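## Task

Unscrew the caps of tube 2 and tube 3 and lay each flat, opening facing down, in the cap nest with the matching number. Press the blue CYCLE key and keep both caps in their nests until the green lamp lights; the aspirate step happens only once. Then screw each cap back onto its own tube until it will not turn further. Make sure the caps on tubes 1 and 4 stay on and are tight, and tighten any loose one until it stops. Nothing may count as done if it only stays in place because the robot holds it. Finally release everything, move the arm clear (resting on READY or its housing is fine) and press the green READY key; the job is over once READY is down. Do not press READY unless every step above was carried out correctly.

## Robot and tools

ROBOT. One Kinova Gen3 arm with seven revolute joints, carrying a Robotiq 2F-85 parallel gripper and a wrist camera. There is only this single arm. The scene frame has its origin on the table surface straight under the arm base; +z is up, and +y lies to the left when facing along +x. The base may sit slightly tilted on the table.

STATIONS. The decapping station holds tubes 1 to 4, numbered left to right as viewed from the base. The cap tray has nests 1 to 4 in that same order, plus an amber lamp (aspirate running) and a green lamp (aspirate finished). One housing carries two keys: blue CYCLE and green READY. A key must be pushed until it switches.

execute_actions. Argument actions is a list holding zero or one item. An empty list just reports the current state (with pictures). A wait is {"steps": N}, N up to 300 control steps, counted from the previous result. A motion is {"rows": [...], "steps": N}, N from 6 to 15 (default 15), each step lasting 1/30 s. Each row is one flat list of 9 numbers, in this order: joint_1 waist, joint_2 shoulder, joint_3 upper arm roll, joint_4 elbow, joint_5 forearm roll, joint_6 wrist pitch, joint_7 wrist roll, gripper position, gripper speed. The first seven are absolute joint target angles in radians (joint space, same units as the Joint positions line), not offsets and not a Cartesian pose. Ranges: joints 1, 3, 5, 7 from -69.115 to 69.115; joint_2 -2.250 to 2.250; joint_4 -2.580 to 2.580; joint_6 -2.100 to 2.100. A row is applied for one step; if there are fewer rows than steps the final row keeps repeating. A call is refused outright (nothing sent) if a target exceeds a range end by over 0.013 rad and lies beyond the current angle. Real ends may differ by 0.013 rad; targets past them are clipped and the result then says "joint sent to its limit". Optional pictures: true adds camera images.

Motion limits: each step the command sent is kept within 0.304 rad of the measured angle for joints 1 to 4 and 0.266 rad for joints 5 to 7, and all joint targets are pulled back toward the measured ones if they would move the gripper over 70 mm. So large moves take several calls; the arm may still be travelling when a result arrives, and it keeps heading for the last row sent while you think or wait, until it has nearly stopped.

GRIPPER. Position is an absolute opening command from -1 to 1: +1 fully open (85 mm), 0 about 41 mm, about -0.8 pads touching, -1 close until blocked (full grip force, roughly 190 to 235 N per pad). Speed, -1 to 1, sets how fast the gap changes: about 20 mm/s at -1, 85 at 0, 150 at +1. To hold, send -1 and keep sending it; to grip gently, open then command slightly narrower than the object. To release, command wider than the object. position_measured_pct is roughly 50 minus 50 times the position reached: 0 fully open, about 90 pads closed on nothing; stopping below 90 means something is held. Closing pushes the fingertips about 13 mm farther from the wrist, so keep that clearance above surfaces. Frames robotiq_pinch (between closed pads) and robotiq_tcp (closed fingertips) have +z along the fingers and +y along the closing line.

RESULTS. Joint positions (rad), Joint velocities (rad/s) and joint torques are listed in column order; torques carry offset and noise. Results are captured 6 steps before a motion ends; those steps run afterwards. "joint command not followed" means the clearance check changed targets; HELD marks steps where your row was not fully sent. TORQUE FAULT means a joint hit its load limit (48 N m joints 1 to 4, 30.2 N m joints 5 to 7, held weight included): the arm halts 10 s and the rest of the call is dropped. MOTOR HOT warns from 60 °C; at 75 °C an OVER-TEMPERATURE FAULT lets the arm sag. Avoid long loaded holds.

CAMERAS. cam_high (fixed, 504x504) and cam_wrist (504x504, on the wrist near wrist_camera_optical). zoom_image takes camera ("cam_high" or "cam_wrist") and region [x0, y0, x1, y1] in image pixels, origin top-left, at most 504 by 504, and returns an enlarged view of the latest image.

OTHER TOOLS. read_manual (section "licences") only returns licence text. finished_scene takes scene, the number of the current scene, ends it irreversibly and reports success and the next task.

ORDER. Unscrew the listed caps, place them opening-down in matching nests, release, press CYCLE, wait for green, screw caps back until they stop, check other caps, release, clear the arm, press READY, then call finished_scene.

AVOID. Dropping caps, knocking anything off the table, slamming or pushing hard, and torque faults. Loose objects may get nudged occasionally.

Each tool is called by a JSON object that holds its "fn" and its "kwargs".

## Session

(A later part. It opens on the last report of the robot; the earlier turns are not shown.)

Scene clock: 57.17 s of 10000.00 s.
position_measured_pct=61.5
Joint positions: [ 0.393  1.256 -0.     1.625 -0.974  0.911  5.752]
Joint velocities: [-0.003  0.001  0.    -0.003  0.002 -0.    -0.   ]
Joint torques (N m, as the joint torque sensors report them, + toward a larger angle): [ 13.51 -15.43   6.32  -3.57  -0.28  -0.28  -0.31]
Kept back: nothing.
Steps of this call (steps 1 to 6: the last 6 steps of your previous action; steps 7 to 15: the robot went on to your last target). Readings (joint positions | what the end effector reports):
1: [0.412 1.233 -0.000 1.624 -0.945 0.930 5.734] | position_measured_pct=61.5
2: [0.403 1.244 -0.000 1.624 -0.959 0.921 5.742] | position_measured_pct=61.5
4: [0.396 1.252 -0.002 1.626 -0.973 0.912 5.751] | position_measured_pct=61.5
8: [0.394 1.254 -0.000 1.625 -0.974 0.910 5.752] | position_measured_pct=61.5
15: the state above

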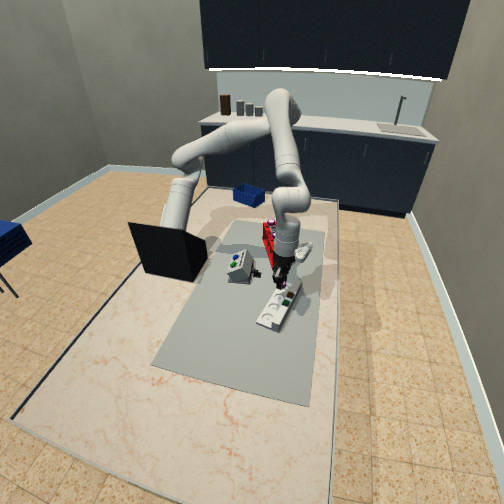

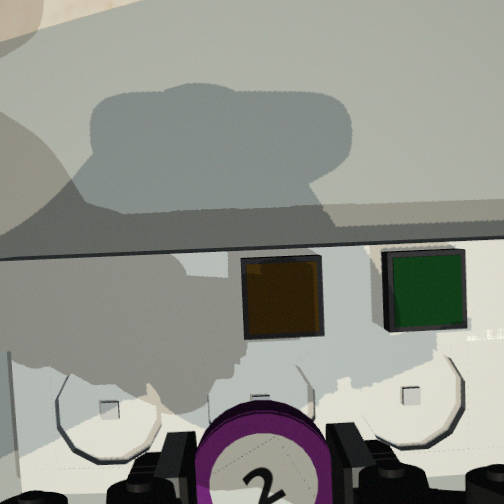

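{"fn": "execute_actions", "kwargs": {"actions": [{"rows":[[0.3846,1.2647,0,1.6246,-0.9872,0.9045,5.761,-1,-0.3],[0.3766,1.2738,0,1.6243,-1.0003,0.8984,5.769,-1,-0.3],[0.3687,1.2828,0,1.6240,-1.0134,0.8924,5.778,-1,-0.3],[0.3607,1.2918,0,1.6238,-1.0266,0.8863,5.786,-1,-0.3],[0.3528,1.3008,0,1.6235,-1.0397,0.8803,5.795,-1,-0.3],[0.3448,1.3099,0,1.6232,-1.0528,0.8742,5.803,-1,-0.3],[0.3369,1.3189,0,1.6229,-1.0659,0.8682,5.812,-1,-0.3],[0.3289,1.3279,0,1.6226,-1.0790,0.8621,5.820,-1,-0.3]],"steps":15}]}}

{"fn": "execute_actions", "kwargs": {"actions": [{"steps":15}], "pictures": true}}

{"fn": "zoom_image", "kwargs": {"camera": "cam_wrist", "region": [0, 380, 504, 504]}}

Scene clock: 60.73 s of 10000.00 s.
position_measured_pct=61.5
Joint positions: [ 0.336  1.32  -0.     1.623 -1.068  0.867  5.813]
Joint velocities: [-0.172  0.197 -0.017  0.003 -0.326 -0.149  0.209]
Joint torques (N m, as the joint torque sensors report them, + toward a larger angle): [ 14.88 -17.14   7.37  -2.78  -0.27  -0.3   -0.39]
Steps of this call (steps 1 to 15: the robot went on to your last target; steps 16 to 98: nothing new was sent; steps 99 to 107: the first 9 steps of this action). Readings (joint positions | what the end effector reports):
99: [0.391 1.257 0.000 1.625 -0.975 0.910 5.753] | position_measured_pct=61.5
100: [0.386 1.263 0.001 1.624 -0.982 0.907 5.757] | position_measured_pct=61.5
102: [0.372 1.278 0.001 1.624 -1.004 0.897 5.772] | position_measured_pct=61.5
106: [0.343 1.312 -0.000 1.623 -1.055 0.873 5.805] | position_measured_pct=61.5
107: the state above

Scene clock: 61.23 s of 10000.00 s.
position_measured_pct=61.5
Joint positions: [ 0.329  1.328 -0.     1.623 -1.079  0.862  5.82 ]
Joint velocities: [-0.001  0.002 -0.    -0.001 -0.     0.     0.   ]
Joint torques (N m, as the joint torque sensors report them, + toward a larger angle): [ 13.89 -15.36   6.42  -2.9   -0.28  -0.25  -0.32]
Kept back: nothing.
Steps of this call (steps 1 to 6: the last 6 steps of your previous action; steps 7 to 15: the robot went on to your last target). Readings (joint positions | what the end effector reports):
1: [0.332 1.325 -0.001 1.623 -1.076 0.864 5.818] | position_measured_pct=61.5
2: [0.331 1.325 -0.001 1.623 -1.078 0.863 5.820] | position_measured_pct=61.5
4: [0.331 1.326 -0.000 1.623 -1.079 0.862 5.820] | position_measured_pct=61.5
8: [0.329 1.327 -0.000 1.623 -1.079 0.862 5.820] | position_measured_pct=61.5
15: the state above

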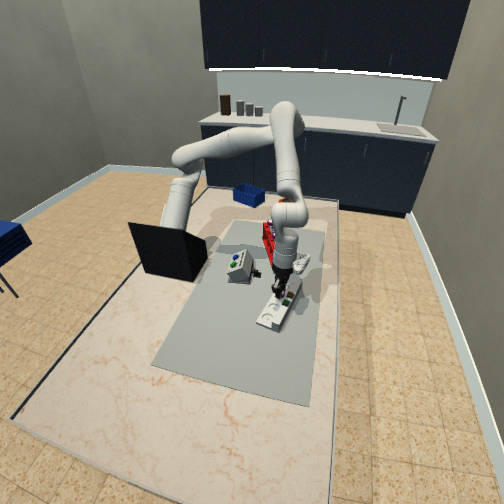

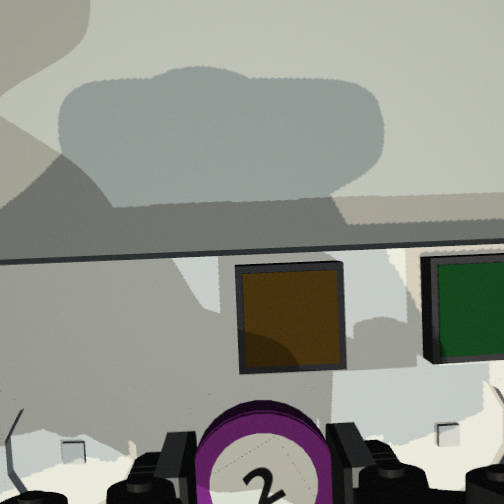

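Region (0, 380, 504, 504) of cam_wrist's 504x504 image, scaled by 1.000; it fills the top 124 rows of this view, and the rest is white.

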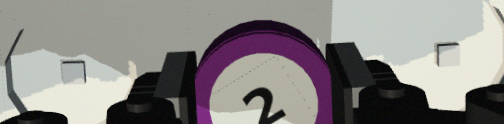

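{"fn": "zoom_image", "kwargs": {"camera": "cam_wrist", "region": [40, 420, 110, 480]}}

{"fn": "zoom_image", "kwargs": {"camera": "cam_wrist", "region": [415, 405, 485, 465]}}

Region (40, 420, 110, 480) of cam_wrist's 504x504 image, scaled by 7.200; it fills the top 432 rows of this view, and the rest is white.

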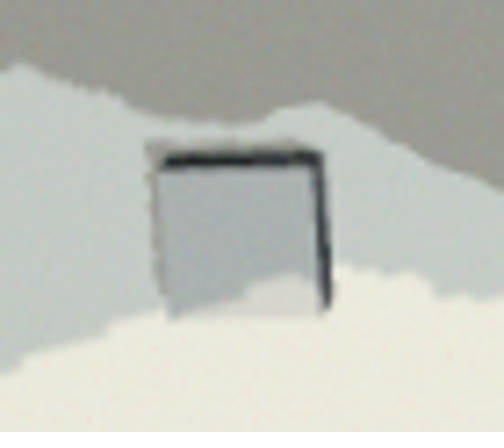

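Region (415, 405, 485, 465) of cam_wrist's 504x504 image, scaled by 7.200; it fills the top 432 rows of this view, and the rest is white.

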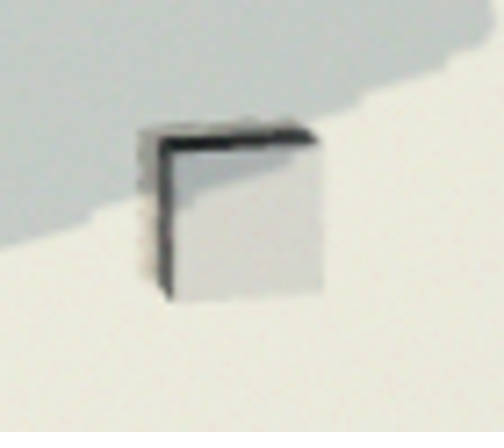

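{"fn": "zoom_image", "kwargs": {"camera": "cam_wrist", "region": [180, 390, 350, 504]}}

Region (180, 390, 350, 504) of cam_wrist's 504x504 image, scaled by 2.965; it fills the top 338 rows of this view, and the rest is white.

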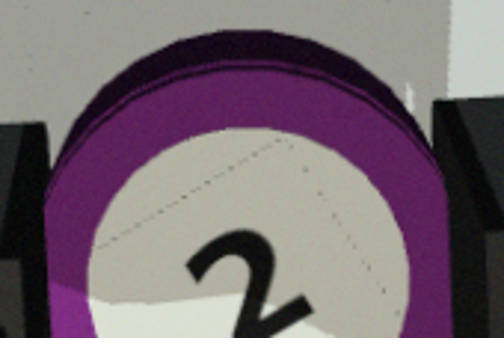

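{"fn": "execute_actions", "kwargs": {"actions": [{"rows":[[0.3261,1.3311,0,1.6221,-1.0836,0.8604,5.823,-1,-0.3],[0.3233,1.3342,0,1.6216,-1.0882,0.8588,5.826,-1,-0.3],[0.3205,1.3374,0,1.6211,-1.0928,0.8571,5.829,-1,-0.3],[0.3176,1.3405,0,1.6206,-1.0975,0.8554,5.831,-1,-0.3],[0.3148,1.3437,0,1.6201,-1.1021,0.8537,5.834,-1,-0.3],[0.3127,1.3461,0,1.6197,-1.1055,0.8525,5.836,-1,-0.3],[0.3113,1.3476,0,1.6195,-1.1078,0.8517,5.838,-1,-0.3],[0.3106,1.3484,0,1.6194,-1.1090,0.8512,5.839,-1,-0.3],[0.3099,1.3492,0,1.6192,-1.1101,0.8508,5.839,-1,-0.3]],"steps":15}]}}

{"fn": "execute_actions", "kwargs": {"actions": [{"steps":8}], "pictures": false}}

Scene clock: 65.70 s of 10000.00 s.
position_measured_pct=61.5
Joint positions: [ 0.311  1.348 -0.     1.62  -1.109  0.851  5.839]
Joint velocities: [-0.022  0.026  0.003 -0.009 -0.042 -0.015  0.019]
Joint torques (N m, as the joint torque sensors report them, + toward a larger angle): [ 14.14 -15.52   6.38  -2.63  -0.36  -0.42  -0.25]
Steps of this call (steps 1 to 15: the robot went on to your last target; steps 16 to 125: nothing new was sent; steps 126 to 134: the first 9 steps of this action). Readings (joint positions | what the end effector reports):
126: [0.328 1.329 0.000 1.622 -1.080 0.862 5.820] | position_measured_pct=61.5
127: [0.326 1.331 0.000 1.622 -1.083 0.861 5.822] | position_measured_pct=61.5
129: [0.321 1.337 0.000 1.621 -1.091 0.858 5.828] | position_measured_pct=61.5
133: [0.312 1.347 -0.000 1.620 -1.107 0.852 5.837] | position_measured_pct=61.5
134: the state above

Scene clock: 65.97 s of 10000.00 s.
position_measured_pct=61.5
Joint positions: [ 0.31   1.349 -0.     1.619 -1.11   0.851  5.839]
Joint velocities: [-0.     0.002 -0.    -0.001 -0.001 -0.     0.001]
Joint torques (N m, as the joint torque sensors report them, + toward a larger angle): [ 13.72 -15.59   6.5   -2.76  -0.27  -0.28  -0.28]
Kept back: nothing.
Steps of this call (steps 1 to 6: the last 6 steps of your previous action; steps 7 to 8: the robot went on to your last target). Readings (joint positions | what the end effector reports):
1: [0.311 1.348 -0.000 1.619 -1.110 0.851 5.839] | position_measured_pct=61.5
2: [0.311 1.349 -0.000 1.619 -1.110 0.851 5.839] | position_measured_pct=61.5
4: [0.310 1.349 -0.000 1.619 -1.110 0.851 5.839] | position_measured_pct=61.5
8: the state above

{"fn": "execute_actions", "kwargs": {"actions": [{"rows":[[0.3094,1.3498,0,1.6192,-1.1109,0.8506,5.840,-1,-0.3],[0.3088,1.3504,0,1.6191,-1.1118,0.8502,5.840,-1,-0.3],[0.3082,1.3511,0,1.6190,-1.1127,0.8499,5.841,-1,-0.3],[0.3077,1.3517,0,1.6189,-1.1137,0.8495,5.841,-1,-0.3]],"steps":12}]}}

{"fn": "execute_actions", "kwargs": {"actions": [{"steps":6}], "pictures": false}}

Scene clock: 66.57 s of 10000.00 s.
position_measured_pct=61.5
Joint positions: [ 0.308  1.352 -0.     1.619 -1.114  0.85   5.841]
Joint velocities: [-0.     0.001  0.    -0.    -0.005 -0.001  0.   ]
Joint torques (N m, as the joint torque sensors report them, + toward a larger angle): [ 13.67 -15.49   6.59  -2.63  -0.32  -0.23  -0.47]
Steps of this call (steps 1 to 12: the robot went on to your last target; steps 13 to 18: the first 6 steps of this action). Readings (joint positions | what the end effector reports):
13: [0.310 1.349 0.000 1.619 -1.110 0.851 5.839] | position_measured_pct=61.5
14: [0.309 1.350 0.000 1.619 -1.111 0.851 5.840] | position_measured_pct=61.5
16: [0.308 1.351 0.000 1.619 -1.113 0.850 5.841] | position_measured_pct=61.5
18: the state above

Scene clock: 66.77 s of 10000.00 s.
position_measured_pct=61.5
Joint positions: [ 0.308  1.352  0.     1.619 -1.114  0.849  5.841]
Joint velocities: [ 0.001 -0.002 -0.     0.001  0.    -0.     0.   ]
Joint torques (N m, as the joint torque sensors report them, + toward a larger angle): [ 13.79 -15.56   6.33  -2.49  -0.28  -0.29  -0.26]
Kept back: nothing.
Steps of this call (steps 1 to 6: the last 6 steps of your previous action). Readings (joint positions | what the end effector reports):
1: [0.308 1.352 -0.000 1.619 -1.114 0.850 5.841] | position_measured_pct=61.5
2: [0.308 1.352 -0.000 1.619 -1.114 0.850 5.841] | position_measured_pct=61.5
4: [0.308 1.352 0.000 1.619 -1.114 0.849 5.841] | position_measured_pct=61.5
6: the state above

{"fn": "execute_actions", "kwargs": {"actions": [{"rows":[[0.3071,1.3523,0,1.6188,-1.1146,0.8492,5.841,-1,-0.3],[0.3066,1.3530,0,1.6187,-1.1155,0.8488,5.842,-1,-0.3],[0.3060,1.3536,0,1.6186,-1.1165,0.8485,5.842,-1,-0.3],[0.3054,1.3542,0,1.6185,-1.1174,0.8482,5.842,-1,-0.3]],"steps":12}]}}

{"fn": "execute_actions", "kwargs": {"actions": [{"steps":8}], "pictures": false}}

Scene clock: 67.20 s of 10000.00 s.
position_measured_pct=61.5
Joint positions: [ 0.307  1.352  0.001  1.619 -1.117  0.849  5.842]
Joint velocities: [ 0.    -0.    -0.002  0.    -0.003 -0.005 -0.   ]
Joint torques (N m, as the joint torque sensors report them, + toward a larger angle): [ 12.44 -14.36   5.87  -3.01  -0.34  -0.84  -0.37]
Steps of this call (steps 1 to 7: the robot went on to your last target; steps 8 to 13: the first 6 steps of this action). Readings (joint positions | what the end effector reports):
8: [0.307 1.352 0.000 1.619 -1.114 0.849 5.841] | position_measured_pct=61.5
9: [0.307 1.352 0.000 1.619 -1.115 0.849 5.841] | position_measured_pct=61.5
11: [0.307 1.352 0.001 1.619 -1.116 0.850 5.842] | position_measured_pct=61.5
13: the state above

Scene clock: 67.47 s of 10000.00 s.
position_measured_pct=61.5
Joint positions: [ 0.307  1.352  0.001  1.619 -1.117  0.849  5.842]
Joint velocities: [-0.     0.001 -0.    -0.002  0.    -0.     0.   ]
Joint torques (N m, as the joint torque sensors report them, + toward a larger angle): [ 12.61 -14.11   5.7   -3.04  -0.61  -0.89  -0.42]
Kept back: nothing.
Steps of this call (steps 1 to 6: the last 6 steps of your previous action; steps 7 to 8: the robot went on to your last target). Readings (joint positions | what the end effector reports):
1: [0.307 1.352 0.001 1.619 -1.117 0.849 5.842] | position_measured_pct=61.5
2: [0.307 1.352 0.001 1.619 -1.117 0.849 5.842] | position_measured_pct=61.5
4: [0.307 1.352 0.001 1.619 -1.117 0.849 5.842] | position_measured_pct=61.5
8: the state above

{"fn": "execute_actions", "kwargs": {"actions": [{"rows":[[0.3072,1.3522,0,1.6188,-1.1145,0.8492,5.841,-1,-0.3],[0.3072,1.3522,0,1.6188,-1.1145,0.8492,5.841,-1,-0.3],[0.3072,1.3522,0,1.6188,-1.1145,0.8492,5.841,-1,-0.3],[0.3072,1.3522,0,1.6188,-1.1145,0.8492,5.841,0.3,-0.5]],"steps":15}]}}

{"fn": "execute_actions", "kwargs": {"actions": [{"steps":10}], "pictures": true}}

Scene clock: 68.33 s of 10000.00 s.
position_measured_pct=55.2
Joint positions: [ 0.307  1.352 -0.     1.619 -1.114  0.849  5.841]
Joint velocities: [ 0.001  0.001 -0.     0.    -0.    -0.001  0.   ]
Joint torques (N m, as the joint torque sensors report them, + toward a larger angle): [ 13.92 -15.67   6.54  -2.51  -0.24  -0.25  -0.26]
Steps of this call (steps 1 to 15: the robot went on to your last target; steps 16 to 17: nothing new was sent; steps 18 to 26: the first 9 steps of this action). Readings (joint positions | what the end effector reports):
18: [0.307 1.352 0.001 1.619 -1.116 0.849 5.842] | position_measured_pct=61.5
19: [0.308 1.351 0.000 1.619 -1.115 0.849 5.841] | position_measured_pct=61.5
21: [0.308 1.352 0.000 1.619 -1.115 0.849 5.841] | position_measured_pct=61.5
25: [0.307 1.352 -0.000 1.619 -1.114 0.849 5.841] | position_measured_pct=56.7
26: the state above

Scene clock: 68.67 s of 10000.00 s.
position_measured_pct=36.9
Joint positions: [ 0.307  1.352  0.     1.619 -1.115  0.849  5.841]
Joint velocities: [-0.001  0.001 -0.     0.001  0.001  0.     0.001]
Joint torques (N m, as the joint torque sensors report them, + toward a larger angle): [ 13.84 -15.47   6.46  -2.53  -0.29  -0.23  -0.32]
Kept back: nothing.
Steps of this call (steps 1 to 6: the last 6 steps of your previous action; steps 7 to 10: the robot went on to your last target). Readings (joint positions | what the end effector reports):
1: [0.307 1.352 -0.000 1.619 -1.114 0.849 5.841] | position_measured_pct=53.2
2: [0.307 1.352 0.000 1.619 -1.114 0.849 5.841] | position_measured_pct=51.6
4: [0.307 1.352 0.000 1.619 -1.115 0.849 5.841] | position_measured_pct=48.0
8: [0.307 1.352 -0.000 1.619 -1.115 0.849 5.841] | position_measured_pct=40.5
10: the state above

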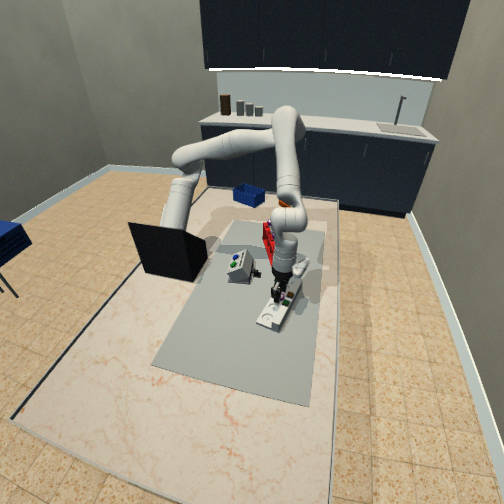

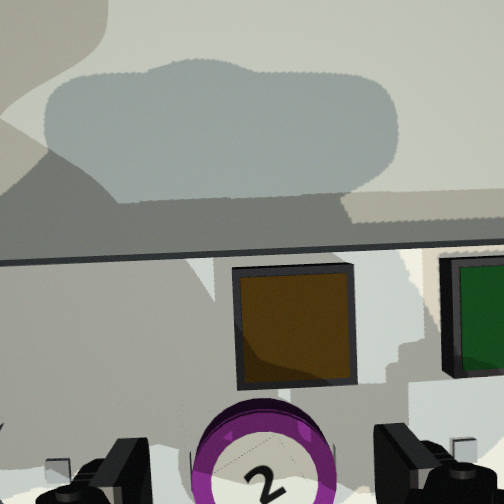

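{"fn": "zoom_image", "kwargs": {"camera": "cam_wrist", "region": [180, 390, 350, 504]}}

Region (180, 390, 350, 504) of cam_wrist's 504x504 image, scaled by 2.965; it fills the top 338 rows of this view, and the rest is white.

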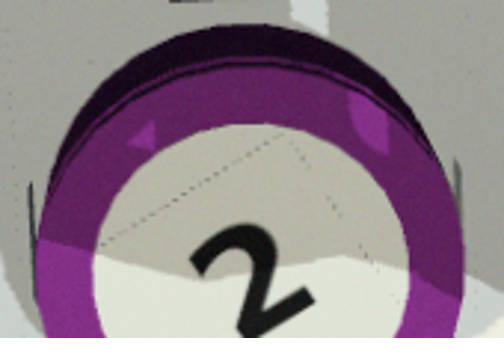

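{"fn": "execute_actions", "kwargs": {"actions": [{"rows":[[0.3115,1.3474,0,1.6191,-1.1075,0.8523,5.836,0.3,0],[0.3200,1.3377,0,1.6197,-1.0935,0.8584,5.827,0.3,0],[0.3285,1.3281,0,1.6203,-1.0794,0.8645,5.818,0.3,0],[0.3371,1.3184,0,1.6209,-1.0654,0.8707,5.810,0.3,0],[0.3456,1.3088,0,1.6215,-1.0513,0.8768,5.801,0.3,0],[0.3541,1.2991,0,1.6221,-1.0373,0.8829,5.792,0.3,0],[0.3626,1.2895,0,1.6228,-1.0232,0.8890,5.783,0.3,0],[0.3712,1.2798,0,1.6234,-1.0092,0.8952,5.774,0.3,0],[0.3797,1.2702,0,1.6240,-0.9952,0.9013,5.765,0.3,0],[0.3882,1.2605,0,1.6246,-0.9811,0.9074,5.756,0.3,0],[0.3925,1.2557,0,1.6249,-0.9741,0.9105,5.752,0.3,0]],"steps":15}]}}

{"fn": "execute_actions", "kwargs": {"actions": [{"steps":10}], "pictures": true}}

{"fn": "zoom_image", "kwargs": {"camera": "cam_wrist", "region": [180, 330, 350, 500]}}

Scene clock: 74.47 s of 10000.00 s.
position_measured_pct=34.9
Joint positions: [ 0.364  1.287 -0.     1.623 -1.022  0.89   5.782]
Joint velocities: [ 0.247 -0.281  0.     0.02   0.416  0.183 -0.267]
Joint torques (N m, as the joint torque sensors report them, + toward a larger angle): [ 13.66 -15.48   6.26  -3.3   -0.24  -0.65  -0.32]
Steps of this call (steps 1 to 15: the robot went on to your last target; steps 16 to 165: nothing new was sent; steps 166 to 174: the first 9 steps of this action). Readings (joint positions | what the end effector reports):
166: [0.308 1.351 -0.000 1.619 -1.114 0.850 5.840] | position_measured_pct=34.9
167: [0.312 1.347 -0.001 1.620 -1.109 0.852 5.837] | position_measured_pct=34.9
169: [0.325 1.332 -0.001 1.620 -1.089 0.861 5.824] | position_measured_pct=34.9
173: [0.356 1.297 -0.000 1.622 -1.035 0.884 5.791] | position_measured_pct=34.9
174: the state above

Scene clock: 74.80 s of 10000.00 s.
position_measured_pct=34.9
Joint positions: [ 0.392  1.256  0.     1.625 -0.974  0.911  5.752]
Joint velocities: [ 0.005 -0.007  0.     0.001 -0.001  0.001  0.   ]
Joint torques (N m, as the joint torque sensors report them, + toward a larger angle): [ 13.35 -15.53   6.24  -3.57  -0.33  -0.27  -0.29]
Kept back: nothing.
Steps of this call (steps 1 to 6: the last 6 steps of your previous action; steps 7 to 10: the robot went on to your last target). Readings (joint positions | what the end effector reports):
1: [0.373 1.278 -0.000 1.623 -1.008 0.896 5.773] | position_measured_pct=34.9
2: [0.381 1.269 -0.000 1.624 -0.994 0.902 5.764] | position_measured_pct=34.9
4: [0.389 1.259 0.001 1.624 -0.976 0.909 5.753] | position_measured_pct=34.9
8: [0.391 1.257 0.000 1.625 -0.974 0.911 5.752] | position_measured_pct=34.9
10: the state above

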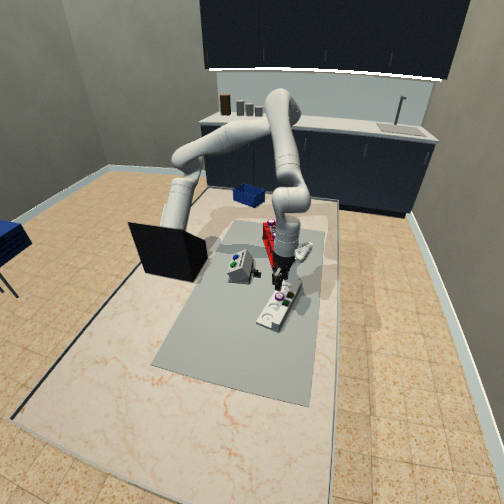

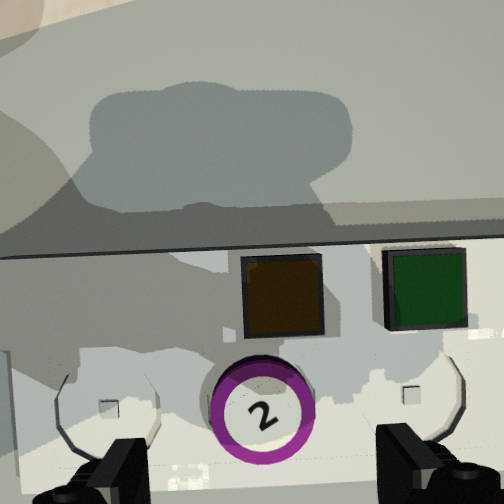

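Region (180, 330, 350, 500) of cam_wrist's 504x504 image, scaled by 2.965.

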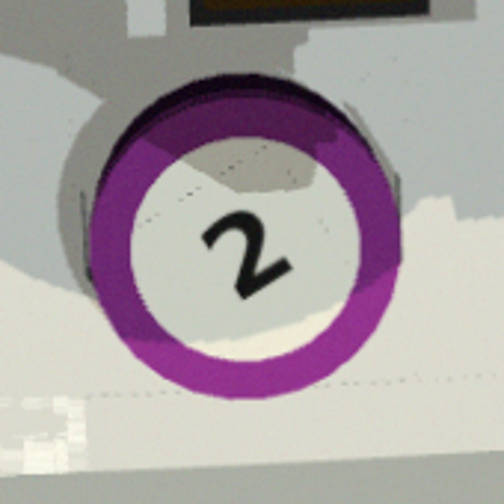

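{"fn": "zoom_image", "kwargs": {"camera": "cam_wrist", "region": [200, 345, 330, 475]}}

{"fn": "zoom_image", "kwargs": {"camera": "cam_high", "region": [255, 275, 305, 325]}}

Region (200, 345, 330, 475) of cam_wrist's 504x504 image, scaled by 3.877.

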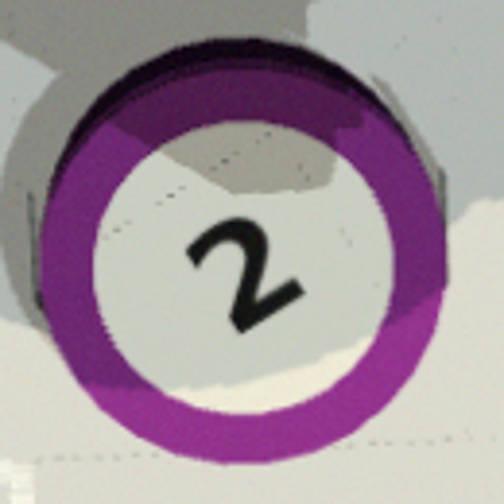

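Region (255, 275, 305, 325) of cam_high's 504x504 image, scaled by 10.080, with more detail than that image has.

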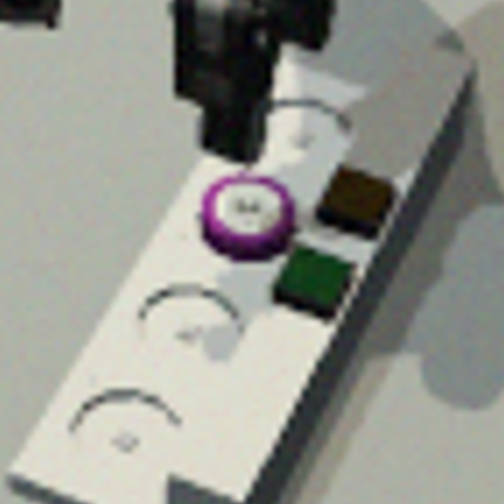

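{"fn": "execute_actions", "kwargs": {"actions": [{"rows":[[0.3839,1.2655,0,1.6245,-0.9884,0.9040,5.762,-0.75,0.5],[0.3752,1.2753,0,1.6241,-1.0026,0.8976,5.771,-0.75,0.5],[0.3666,1.2851,0,1.6237,-1.0169,0.8911,5.781,-0.75,0.5],[0.3579,1.2950,0,1.6233,-1.0312,0.8847,5.790,-0.75,0.5],[0.3493,1.3048,0,1.6228,-1.0454,0.8782,5.800,-0.75,0.5],[0.3406,1.3146,0,1.6224,-1.0597,0.8717,5.809,-0.75,0.5],[0.3320,1.3244,0,1.6220,-1.0739,0.8653,5.819,-0.75,0.5],[0.3233,1.3342,0,1.6216,-1.0882,0.8588,5.828,-0.75,0.5],[0.3233,1.3342,0,1.6216,-1.0882,0.8588,5.828,-0.75,0.5],[0.3233,1.3342,0,1.6216,-1.0882,0.8588,5.828,-0.75,0.5],[0.3233,1.3342,0,1.6216,-1.0882,0.8588,5.828,-0.75,0.5],[0.3226,1.3350,0,1.6215,-1.0894,0.8584,5.829,-0.75,0.5],[0.3219,1.3358,0,1.6214,-1.0905,0.8580,5.829,-0.75,0.5],[0.3212,1.3366,0,1.6212,-1.0917,0.8575,5.830,-0.75,0.5],[0.3205,1.3374,0,1.6211,-1.0928,0.8571,5.830,-0.75,0.5]],"steps":15}]}}

{"fn": "execute_actions", "kwargs": {"actions": [{"steps":8}], "pictures": false}}

Scene clock: 81.57 s of 10000.00 s.
position_measured_pct=61.1
Joint positions: [ 0.331  1.325 -0.     1.622 -1.075  0.865  5.819]
Joint velocities: [-0.19   0.219 -0.017  0.001 -0.359 -0.162  0.237]
Joint torques (N m, as the joint torque sensors report them, + toward a larger angle): [ 14.58 -16.6    6.99  -3.15  -0.32  -0.34  -0.24]
Steps of this call (steps 1 to 30: the robot went on to your last target; steps 31 to 194: nothing new was sent; steps 195 to 203: the first 9 steps of this action). Readings (joint positions | what the end effector reports):
195: [0.391 1.257 0.000 1.625 -0.975 0.910 5.753] | position_measured_pct=34.9
196: [0.386 1.263 0.001 1.624 -0.982 0.907 5.757] | position_measured_pct=35.7
198: [0.371 1.280 0.001 1.624 -1.006 0.896 5.773] | position_measured_pct=41.3
202: [0.339 1.317 -0.000 1.622 -1.061 0.871 5.810] | position_measured_pct=56.7
203: the state above

Scene clock: 81.83 s of 10000.00 s.
position_measured_pct=86.5
Joint positions: [ 0.321  1.337 -0.     1.621 -1.093  0.857  5.83 ]
Joint velocities: [-0.006  0.004 -0.    -0.002 -0.005 -0.001  0.001]
Joint torques (N m, as the joint torque sensors report them, + toward a larger angle): [ 13.44 -15.89   6.56  -2.87  -0.52  -0.46  -0.22]
Kept back: nothing.
Steps of this call (steps 1 to 6: the last 6 steps of your previous action; steps 7 to 8: the robot went on to your last target). Readings (joint positions | what the end effector reports):
1: [0.327 1.330 -0.001 1.622 -1.084 0.861 5.825] | position_measured_pct=65.1
2: [0.326 1.331 -0.001 1.622 -1.087 0.860 5.828] | position_measured_pct=69.0
4: [0.324 1.333 -0.000 1.622 -1.089 0.858 5.829] | position_measured_pct=77.4
8: the state above

{"fn": "execute_actions", "kwargs": {"actions": [{"rows":[[0.3198,1.3382,0,1.6210,-1.0940,0.8567,5.831,-0.75,0.5],[0.3198,1.3382,0,1.6210,-1.0940,0.8567,5.831,-0.75,0.5],[0.3191,1.3390,0,1.6209,-1.0951,0.8563,5.831,-0.75,0.5],[0.3191,1.3390,0,1.6209,-1.0951,0.8563,5.831,-0.75,0.5],[0.3184,1.3397,0,1.6207,-1.0963,0.8559,5.832,-0.75,0.5],[0.3184,1.3397,0,1.6207,-1.0963,0.8559,5.832,-0.75,0.5],[0.3177,1.3405,0,1.6206,-1.0974,0.8554,5.832,-0.75,0.5]],"steps":12}]}}

{"fn": "execute_actions", "kwargs": {"actions": [{"steps":8}], "pictures": false}}

Scene clock: 83.87 s of 10000.00 s.
position_measured_pct=87.3
Joint positions: [ 0.32   1.338  0.001  1.621 -1.095  0.857  5.832]
Joint velocities: [ 0.003 -0.002  0.001 -0.001 -0.013 -0.009  0.01 ]
Joint torques (N m, as the joint torque sensors report them, + toward a larger angle): [ 11.88 -13.33   5.57  -3.04  -0.4   -0.81  -0.38]
Steps of this call (steps 1 to 30: the robot went on to your last target; steps 31 to 55: nothing new was sent; steps 56 to 61: the first 6 steps of this action). Readings (joint positions | what the end effector reports):
56: [0.320 1.338 0.000 1.621 -1.093 0.857 5.830] | position_measured_pct=87.3
57: [0.320 1.338 0.000 1.621 -1.094 0.857 5.831] | position_measured_pct=87.3
59: [0.320 1.338 0.001 1.621 -1.094 0.857 5.831] | position_measured_pct=87.3
61: the state above

Scene clock: 84.13 s of 10000.00 s.
position_measured_pct=87.3
Joint positions: [ 0.32   1.338  0.001  1.621 -1.097  0.856  5.832]
Joint velocities: [-0.    -0.002  0.    -0.    -0.     0.    -0.   ]
Joint torques (N m, as the joint torque sensors report them, + toward a larger angle): [ 12.15 -13.6    5.27  -3.    -0.68  -0.75  -0.26]
Kept back: nothing.
Steps of this call (steps 1 to 6: the last 6 steps of your previous action; steps 7 to 8: the robot went on to your last target). Readings (joint positions | what the end effector reports):
1: [0.320 1.338 0.001 1.621 -1.096 0.857 5.832] | position_measured_pct=87.3
2: [0.320 1.338 0.001 1.621 -1.096 0.857 5.832] | position_measured_pct=87.3
4: [0.320 1.338 0.001 1.621 -1.097 0.856 5.832] | position_measured_pct=87.3
8: the state above

{"fn": "execute_actions", "kwargs": {"actions": []}}

Scene clock: 86.07 s of 10000.00 s.
position_measured_pct=87.3
Joint positions: [ 0.32   1.338  0.001  1.621 -1.097  0.856  5.832]
Joint velocities: [-0.001 -0.002 -0.     0.002 -0.    -0.    -0.001]
Joint torques (N m, as the joint torque sensors report them, + toward a larger angle): [ 12.04 -13.61   5.39  -2.95  -0.64  -0.73  -0.33]
Kept back: nothing.
Steps of this call (steps 1 to 15: the robot went on to your last target; steps 16 to 58: nothing new was sent). Readings (joint positions | what the end effector reports):
1: [0.320 1.338 0.001 1.621 -1.097 0.856 5.832] | position_measured_pct=87.3
2: [0.320 1.338 0.001 1.621 -1.097 0.856 5.832] | position_measured_pct=87.3
4: [0.320 1.338 0.001 1.621 -1.097 0.856 5.832] | position_measured_pct=87.3
8: [0.320 1.338 0.001 1.621 -1.097 0.856 5.832] | position_measured_pct=87.3
58: the state above
The arm was judged still, so your last target was given up. Only a new action makes it travel on or press farther. Fingers that are still opening or closing keep moving.

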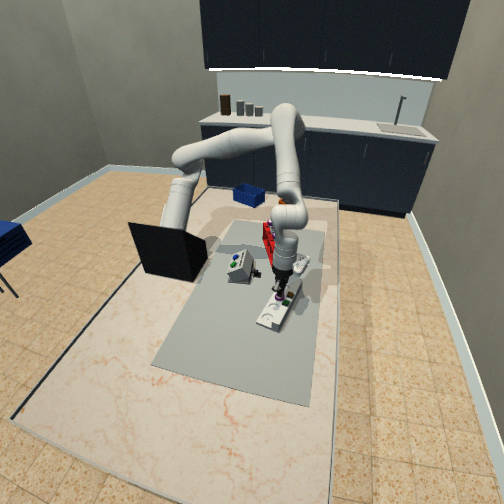

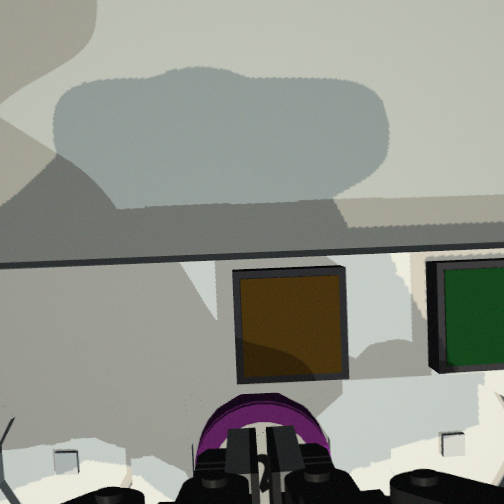

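{"fn": "zoom_image", "kwargs": {"camera": "cam_high", "region": [240, 260, 330, 340]}}

{"fn": "zoom_image", "kwargs": {"camera": "cam_wrist", "region": [150, 360, 380, 504]}}

Region (240, 260, 330, 340) of cam_high's 504x504 image, scaled by 5.600, with more detail than that image has.

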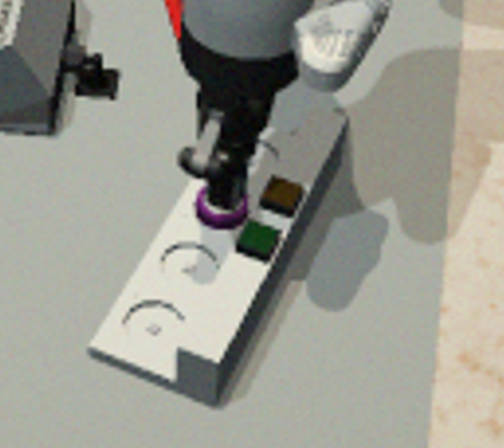

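Region (150, 360, 380, 504) of cam_wrist's 504x504 image, scaled by 2.191; it fills the top 316 rows of this view, and the rest is white.

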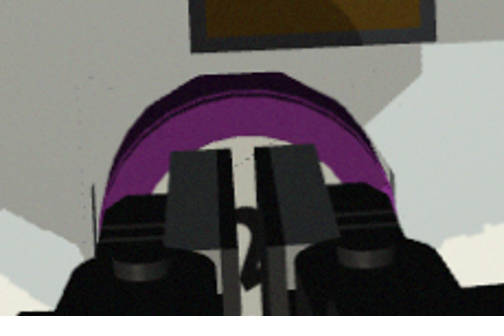

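{"fn": "zoom_image", "kwargs": {"camera": "cam_wrist", "region": [380, 380, 504, 504]}}

{"fn": "zoom_image", "kwargs": {"camera": "cam_wrist", "region": [0, 380, 124, 504]}}

Region (380, 380, 504, 504) of cam_wrist's 504x504 image, scaled by 4.065.

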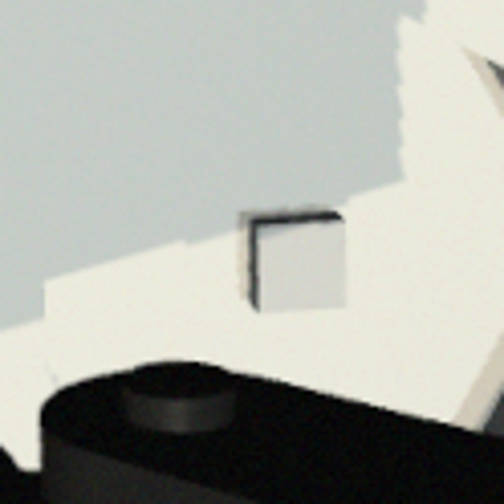

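Region (0, 380, 124, 504) of cam_wrist's 504x504 image, scaled by 4.065.

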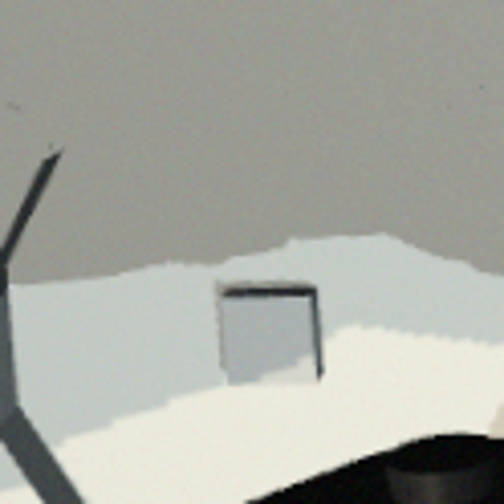

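{"fn": "zoom_image", "kwargs": {"camera": "cam_wrist", "region": [180, 375, 350, 480]}}

Region (180, 375, 350, 480) of cam_wrist's 504x504 image, scaled by 2.965; it fills the top 311 rows of this view, and the rest is white.

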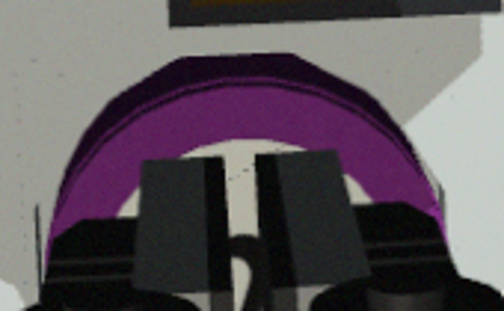

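{"fn": "execute_actions", "kwargs": {"actions": [{"rows":[[0.3244,1.3331,0,1.6212,-1.0896,0.8593,5.832,-0.75,0],[0.3316,1.3248,0,1.6216,-1.0773,0.8647,5.832,-0.75,0],[0.3410,1.3141,0,1.6221,-1.0614,0.8718,5.825,-0.75,0],[0.3512,1.3026,0,1.6227,-1.0442,0.8794,5.80,-0.75,0],[0.3613,1.2911,0,1.6232,-1.0269,0.8871,5.765,-0.75,0],[0.3715,1.2796,0,1.6238,-1.0097,0.8947,5.727,-0.75,0],[0.3824,1.2672,0,1.6244,-0.9913,0.9029,5.688,-0.75,0],[0.3925,1.2557,0,1.6249,-0.9741,0.9105,5.649,-0.75,0],[0.3901,1.2407,0,1.6366,-0.9741,0.9118,5.610,0.3,0],[0.3868,1.2197,0,1.6531,-0.9740,0.9135,5.571,0.3,0],[0.3829,1.1957,0,1.6718,-0.9739,0.9156,5.532,0.3,0],[0.3786,1.1687,0,1.6929,-0.9738,0.9178,5.493,0.3,0],[0.3743,1.1417,0,1.7140,-0.9738,0.9201,5.454,0.3,0],[0.3700,1.1147,0,1.7352,-0.9737,0.9224,5.415,0.3,0],[0.3657,1.0877,0,1.7563,-0.9736,0.9247,5.376,0.3,0]],"steps":15}]}}

{"fn": "execute_actions", "kwargs": {"actions": [{"rows":[[0.3614,1.0607,0,1.7774,-0.9735,0.9269,5.337,0.3,0],[0.3571,1.0337,0,1.7985,-0.9734,0.9292,5.298,0.3,0],[0.3528,1.0067,0,1.8196,-0.9734,0.9315,5.259,0.3,0],[0.3485,0.9797,0,1.8407,-0.9733,0.9338,5.220,0.3,0],[0.3447,0.9557,0,1.8595,-0.9732,0.9358,5.181,0.3,0],[0.3273,0.9304,0,1.8799,-0.9842,0.9333,5.142,0.3,0],[0.3099,0.9051,0,1.9003,-0.9952,0.9307,5.103,0.3,0],[0.2925,0.8798,0,1.9207,-1.0062,0.9282,5.064,0.3,0],[0.2750,0.8545,0,1.9411,-1.0172,0.9257,5.025,0.3,0],[0.2576,0.8292,0,1.9615,-1.0282,0.9232,4.986,0.3,0],[0.2402,0.8039,0,1.9819,-1.0392,0.9206,4.947,0.3,0],[0.2228,0.7786,0,2.0023,-1.0502,0.9181,4.908,0.3,0],[0.2073,0.7561,0,2.0204,-1.0600,0.9158,4.869,0.3,0],[0.1918,0.7336,0,2.0385,-1.0697,0.9136,4.830,0.3,0],[0.1783,0.7140,0,2.0544,-1.0783,0.9116,4.791,0.3,0]],"steps":15}]}}

{"fn": "execute_actions", "kwargs": {"actions": [{"rows":[[0.1667,0.6971,0,2.0680,-1.0856,0.9099,4.752,0.3,0],[0.1589,0.6858,0,2.0770,-1.0905,0.9088,4.713,0.3,0],[0.1531,0.6774,0,2.0838,-1.0942,0.9080,4.674,0.3,0],[0.1512,0.6746,0,2.0861,-1.0954,0.9077,4.640,0.3,0],[0.1512,0.6746,0,2.0861,-1.0954,0.9077,4.629,0.3,0]],"steps":15}]}}

{"fn": "execute_actions", "kwargs": {"actions": []}}

Scene clock: 104.27 s of 10000.00 s.
position_measured_pct=87.3
Joint positions: [ 0.378  1.272 -0.     1.624 -1.001  0.899  5.707]
Joint velocities: [ 0.203 -0.333  0.02   0.028  0.43   0.18  -1.052]
Joint torques (N m, as the joint torque sensors report them, + toward a larger angle): [ 12.85 -16.32   5.98  -3.5   -0.21  -0.26  -0.19]
Steps of this call (steps 1 to 537: nothing new was sent; steps 538 to 546: the first 9 steps of this action). Readings (joint positions | what the end effector reports):
538: [0.321 1.337 0.001 1.621 -1.096 0.856 5.832] | position_measured_pct=87.3
539: [0.325 1.332 -0.000 1.622 -1.092 0.859 5.832] | position_measured_pct=87.3
541: [0.338 1.318 -0.001 1.622 -1.072 0.867 5.830] | position_measured_pct=87.3
545: [0.369 1.282 -0.000 1.624 -1.016 0.892 5.741] | position_measured_pct=87.3
546: the state above

Scene clock: 104.77 s of 10000.00 s.
position_measured_pct=47.6
Joint positions: [ 0.327  0.936  0.001  1.874 -0.98   0.931  5.152]
Joint velocities: [-0.41  -0.758  0.013  0.61  -0.144 -0.015 -1.166]
Joint torques (N m, as the joint torque sensors report them, + toward a larger angle): [  9.74 -12.46   4.53  -3.61  -0.48  -0.14  -0.39]
Steps of this call (steps 1 to 6: the last 6 steps of your previous action; steps 7 to 15: the first 9 steps of this action). Readings (joint positions | what the end effector reports):
7: [0.375 1.137 0.001 1.712 -0.974 0.920 5.454] | position_measured_pct=71.4
8: [0.371 1.113 0.001 1.732 -0.974 0.922 5.418] | position_measured_pct=68.7
10: [0.362 1.063 -0.000 1.773 -0.974 0.926 5.344] | position_measured_pct=62.7
14: [0.339 0.962 0.001 1.854 -0.976 0.932 5.191] | position_measured_pct=50.4
15: the state above

Scene clock: 105.27 s of 10000.00 s.
position_measured_pct=34.9
Joint positions: [ 0.155  0.68  -0.001  2.085 -1.095  0.908  4.63 ]
Joint velocities: [-0.023 -0.032  0.013  0.019 -0.002 -0.014 -0.07 ]
Joint torques (N m, as the joint torque sensors report them, + toward a larger angle): [ 10.91 -10.4    5.7   -2.9   -0.16  -0.41  -0.46]
Steps of this call (steps 1 to 6: the last 6 steps of your previous action; steps 7 to 15: the first 9 steps of this action). Readings (joint positions | what the end effector reports):
7: [0.211 0.763 -0.000 2.015 -1.056 0.917 4.876] | position_measured_pct=35.3
8: [0.197 0.742 -0.001 2.032 -1.066 0.915 4.835] | position_measured_pct=34.9
10: [0.175 0.710 -0.001 2.060 -1.082 0.912 4.754] | position_measured_pct=34.9
14: [0.156 0.681 -0.001 2.084 -1.095 0.909 4.636] | position_measured_pct=34.9
15: the state above

Scene clock: 105.47 s of 10000.00 s.
position_measured_pct=34.9
Joint positions: [ 0.152  0.676 -0.     2.086 -1.095  0.908  4.629]
Joint velocities: [-0.008 -0.009  0.     0.002 -0.001 -0.     0.   ]
Joint torques (N m, as the joint torque sensors report them, + toward a larger angle): [ 10.46 -10.55   5.77  -2.64  -0.21  -0.25  -0.32]
Kept back: nothing.
Steps of this call (steps 1 to 6: the last 6 steps of your previous action). Readings (joint positions | what the end effector reports):
1: [0.154 0.679 -0.000 2.085 -1.095 0.908 4.629] | position_measured_pct=34.9
2: [0.153 0.678 -0.000 2.086 -1.095 0.908 4.629] | position_measured_pct=34.9
4: [0.152 0.676 -0.000 2.086 -1.095 0.908 4.629] | position_measured_pct=34.9
6: the state above

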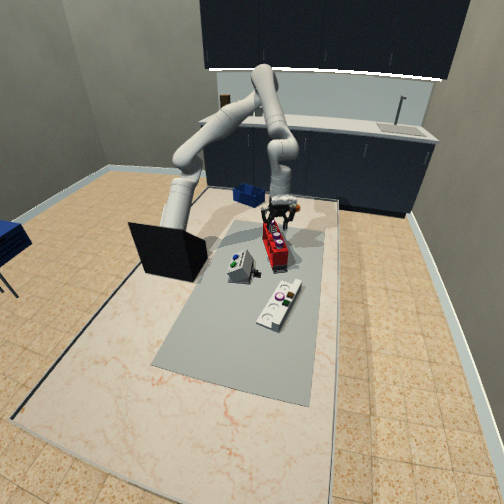

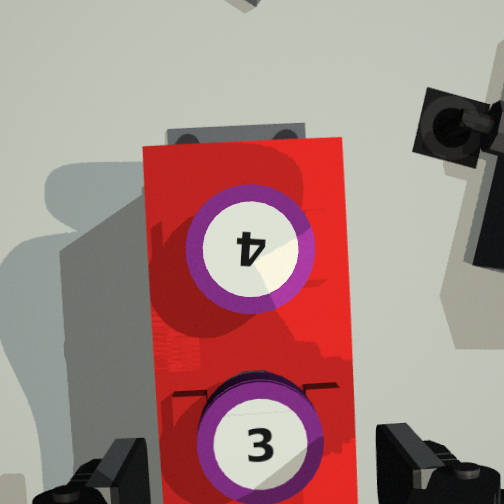

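{"fn": "zoom_image", "kwargs": {"camera": "cam_wrist", "region": [180, 364, 340, 504]}}

Region (180, 364, 340, 504) of cam_wrist's 504x504 image, scaled by 3.150; it fills the top 441 rows of this view, and the rest is white.

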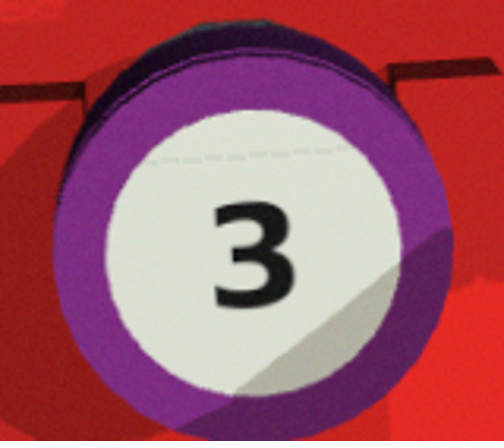

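{"fn": "execute_actions", "kwargs": {"actions": []}}

{"fn": "zoom_image", "kwargs": {"camera": "cam_wrist", "region": [180, 364, 340, 504]}}

Scene clock: 107.03 s of 10000.00 s.
position_measured_pct=34.9
Joint positions: [ 0.151  0.675 -0.     2.086 -1.095  0.908  4.629]
Joint velocities: [-0.002 -0.     0.     0.001  0.001  0.     0.001]
Joint torques (N m, as the joint torque sensors report them, + toward a larger angle): [ 10.75 -10.43   5.71  -2.78  -0.25  -0.29  -0.33]
Kept back: nothing.
Steps of this call (steps 1 to 15: the robot went on to your last target; steps 16 to 47: nothing new was sent). Readings (joint positions | what the end effector reports):
1: [0.152 0.675 -0.000 2.086 -1.095 0.908 4.629] | position_measured_pct=34.9
2: [0.152 0.675 -0.000 2.086 -1.095 0.908 4.629] | position_measured_pct=34.9
4: [0.151 0.675 -0.000 2.086 -1.095 0.908 4.629] | position_measured_pct=34.9
8: [0.151 0.675 -0.000 2.086 -1.095 0.908 4.629] | position_measured_pct=34.9
47: the state above
The arm was judged still, so your last target was given up. Only a new action makes it travel on or press farther. Fingers that are still opening or closing keep moving.

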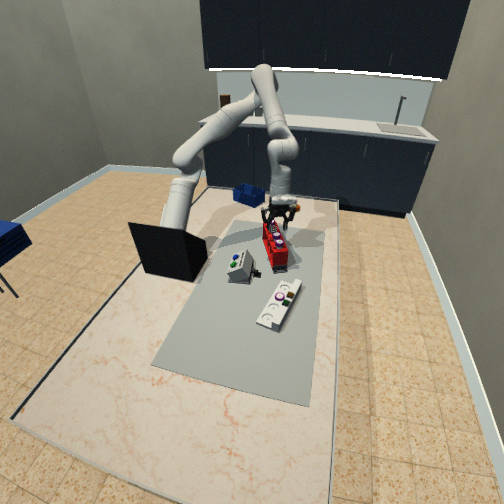

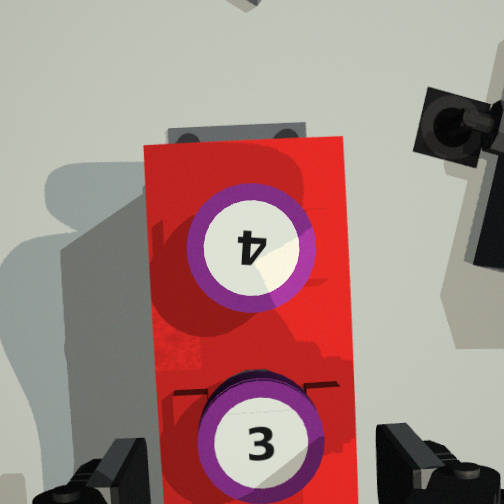

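Region (180, 364, 340, 504) of cam_wrist's 504x504 image, scaled by 3.150; it fills the top 441 rows of this view, and the rest is white.

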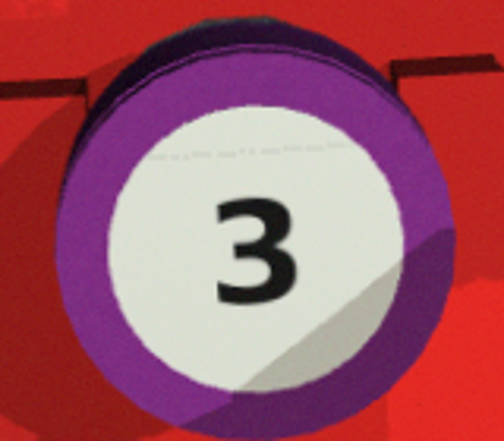

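{"fn": "zoom_image", "kwargs": {"camera": "cam_wrist", "region": [80, 400, 200, 504]}}

{"fn": "zoom_image", "kwargs": {"camera": "cam_wrist", "region": [340, 400, 460, 504]}}

Region (80, 400, 200, 504) of cam_wrist's 504x504 image, scaled by 4.200; it fills the top 437 rows of this view, and the rest is white.

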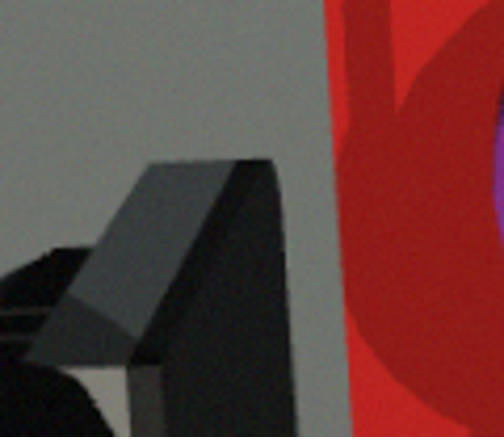

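Region (340, 400, 460, 504) of cam_wrist's 504x504 image, scaled by 4.200; it fills the top 437 rows of this view, and the rest is white.

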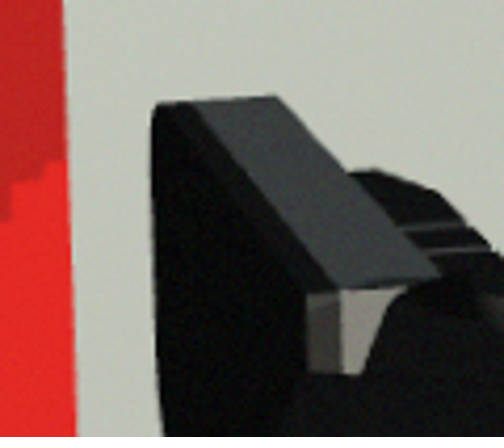

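{"fn": "zoom_image", "kwargs": {"camera": "cam_wrist", "region": [170, 170, 330, 330]}}

Region (170, 170, 330, 330) of cam_wrist's 504x504 image, scaled by 3.150.

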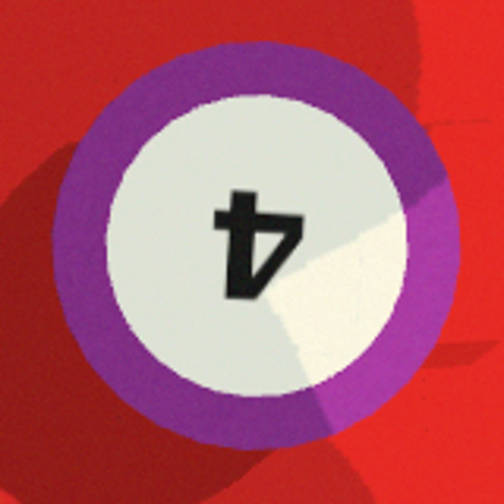

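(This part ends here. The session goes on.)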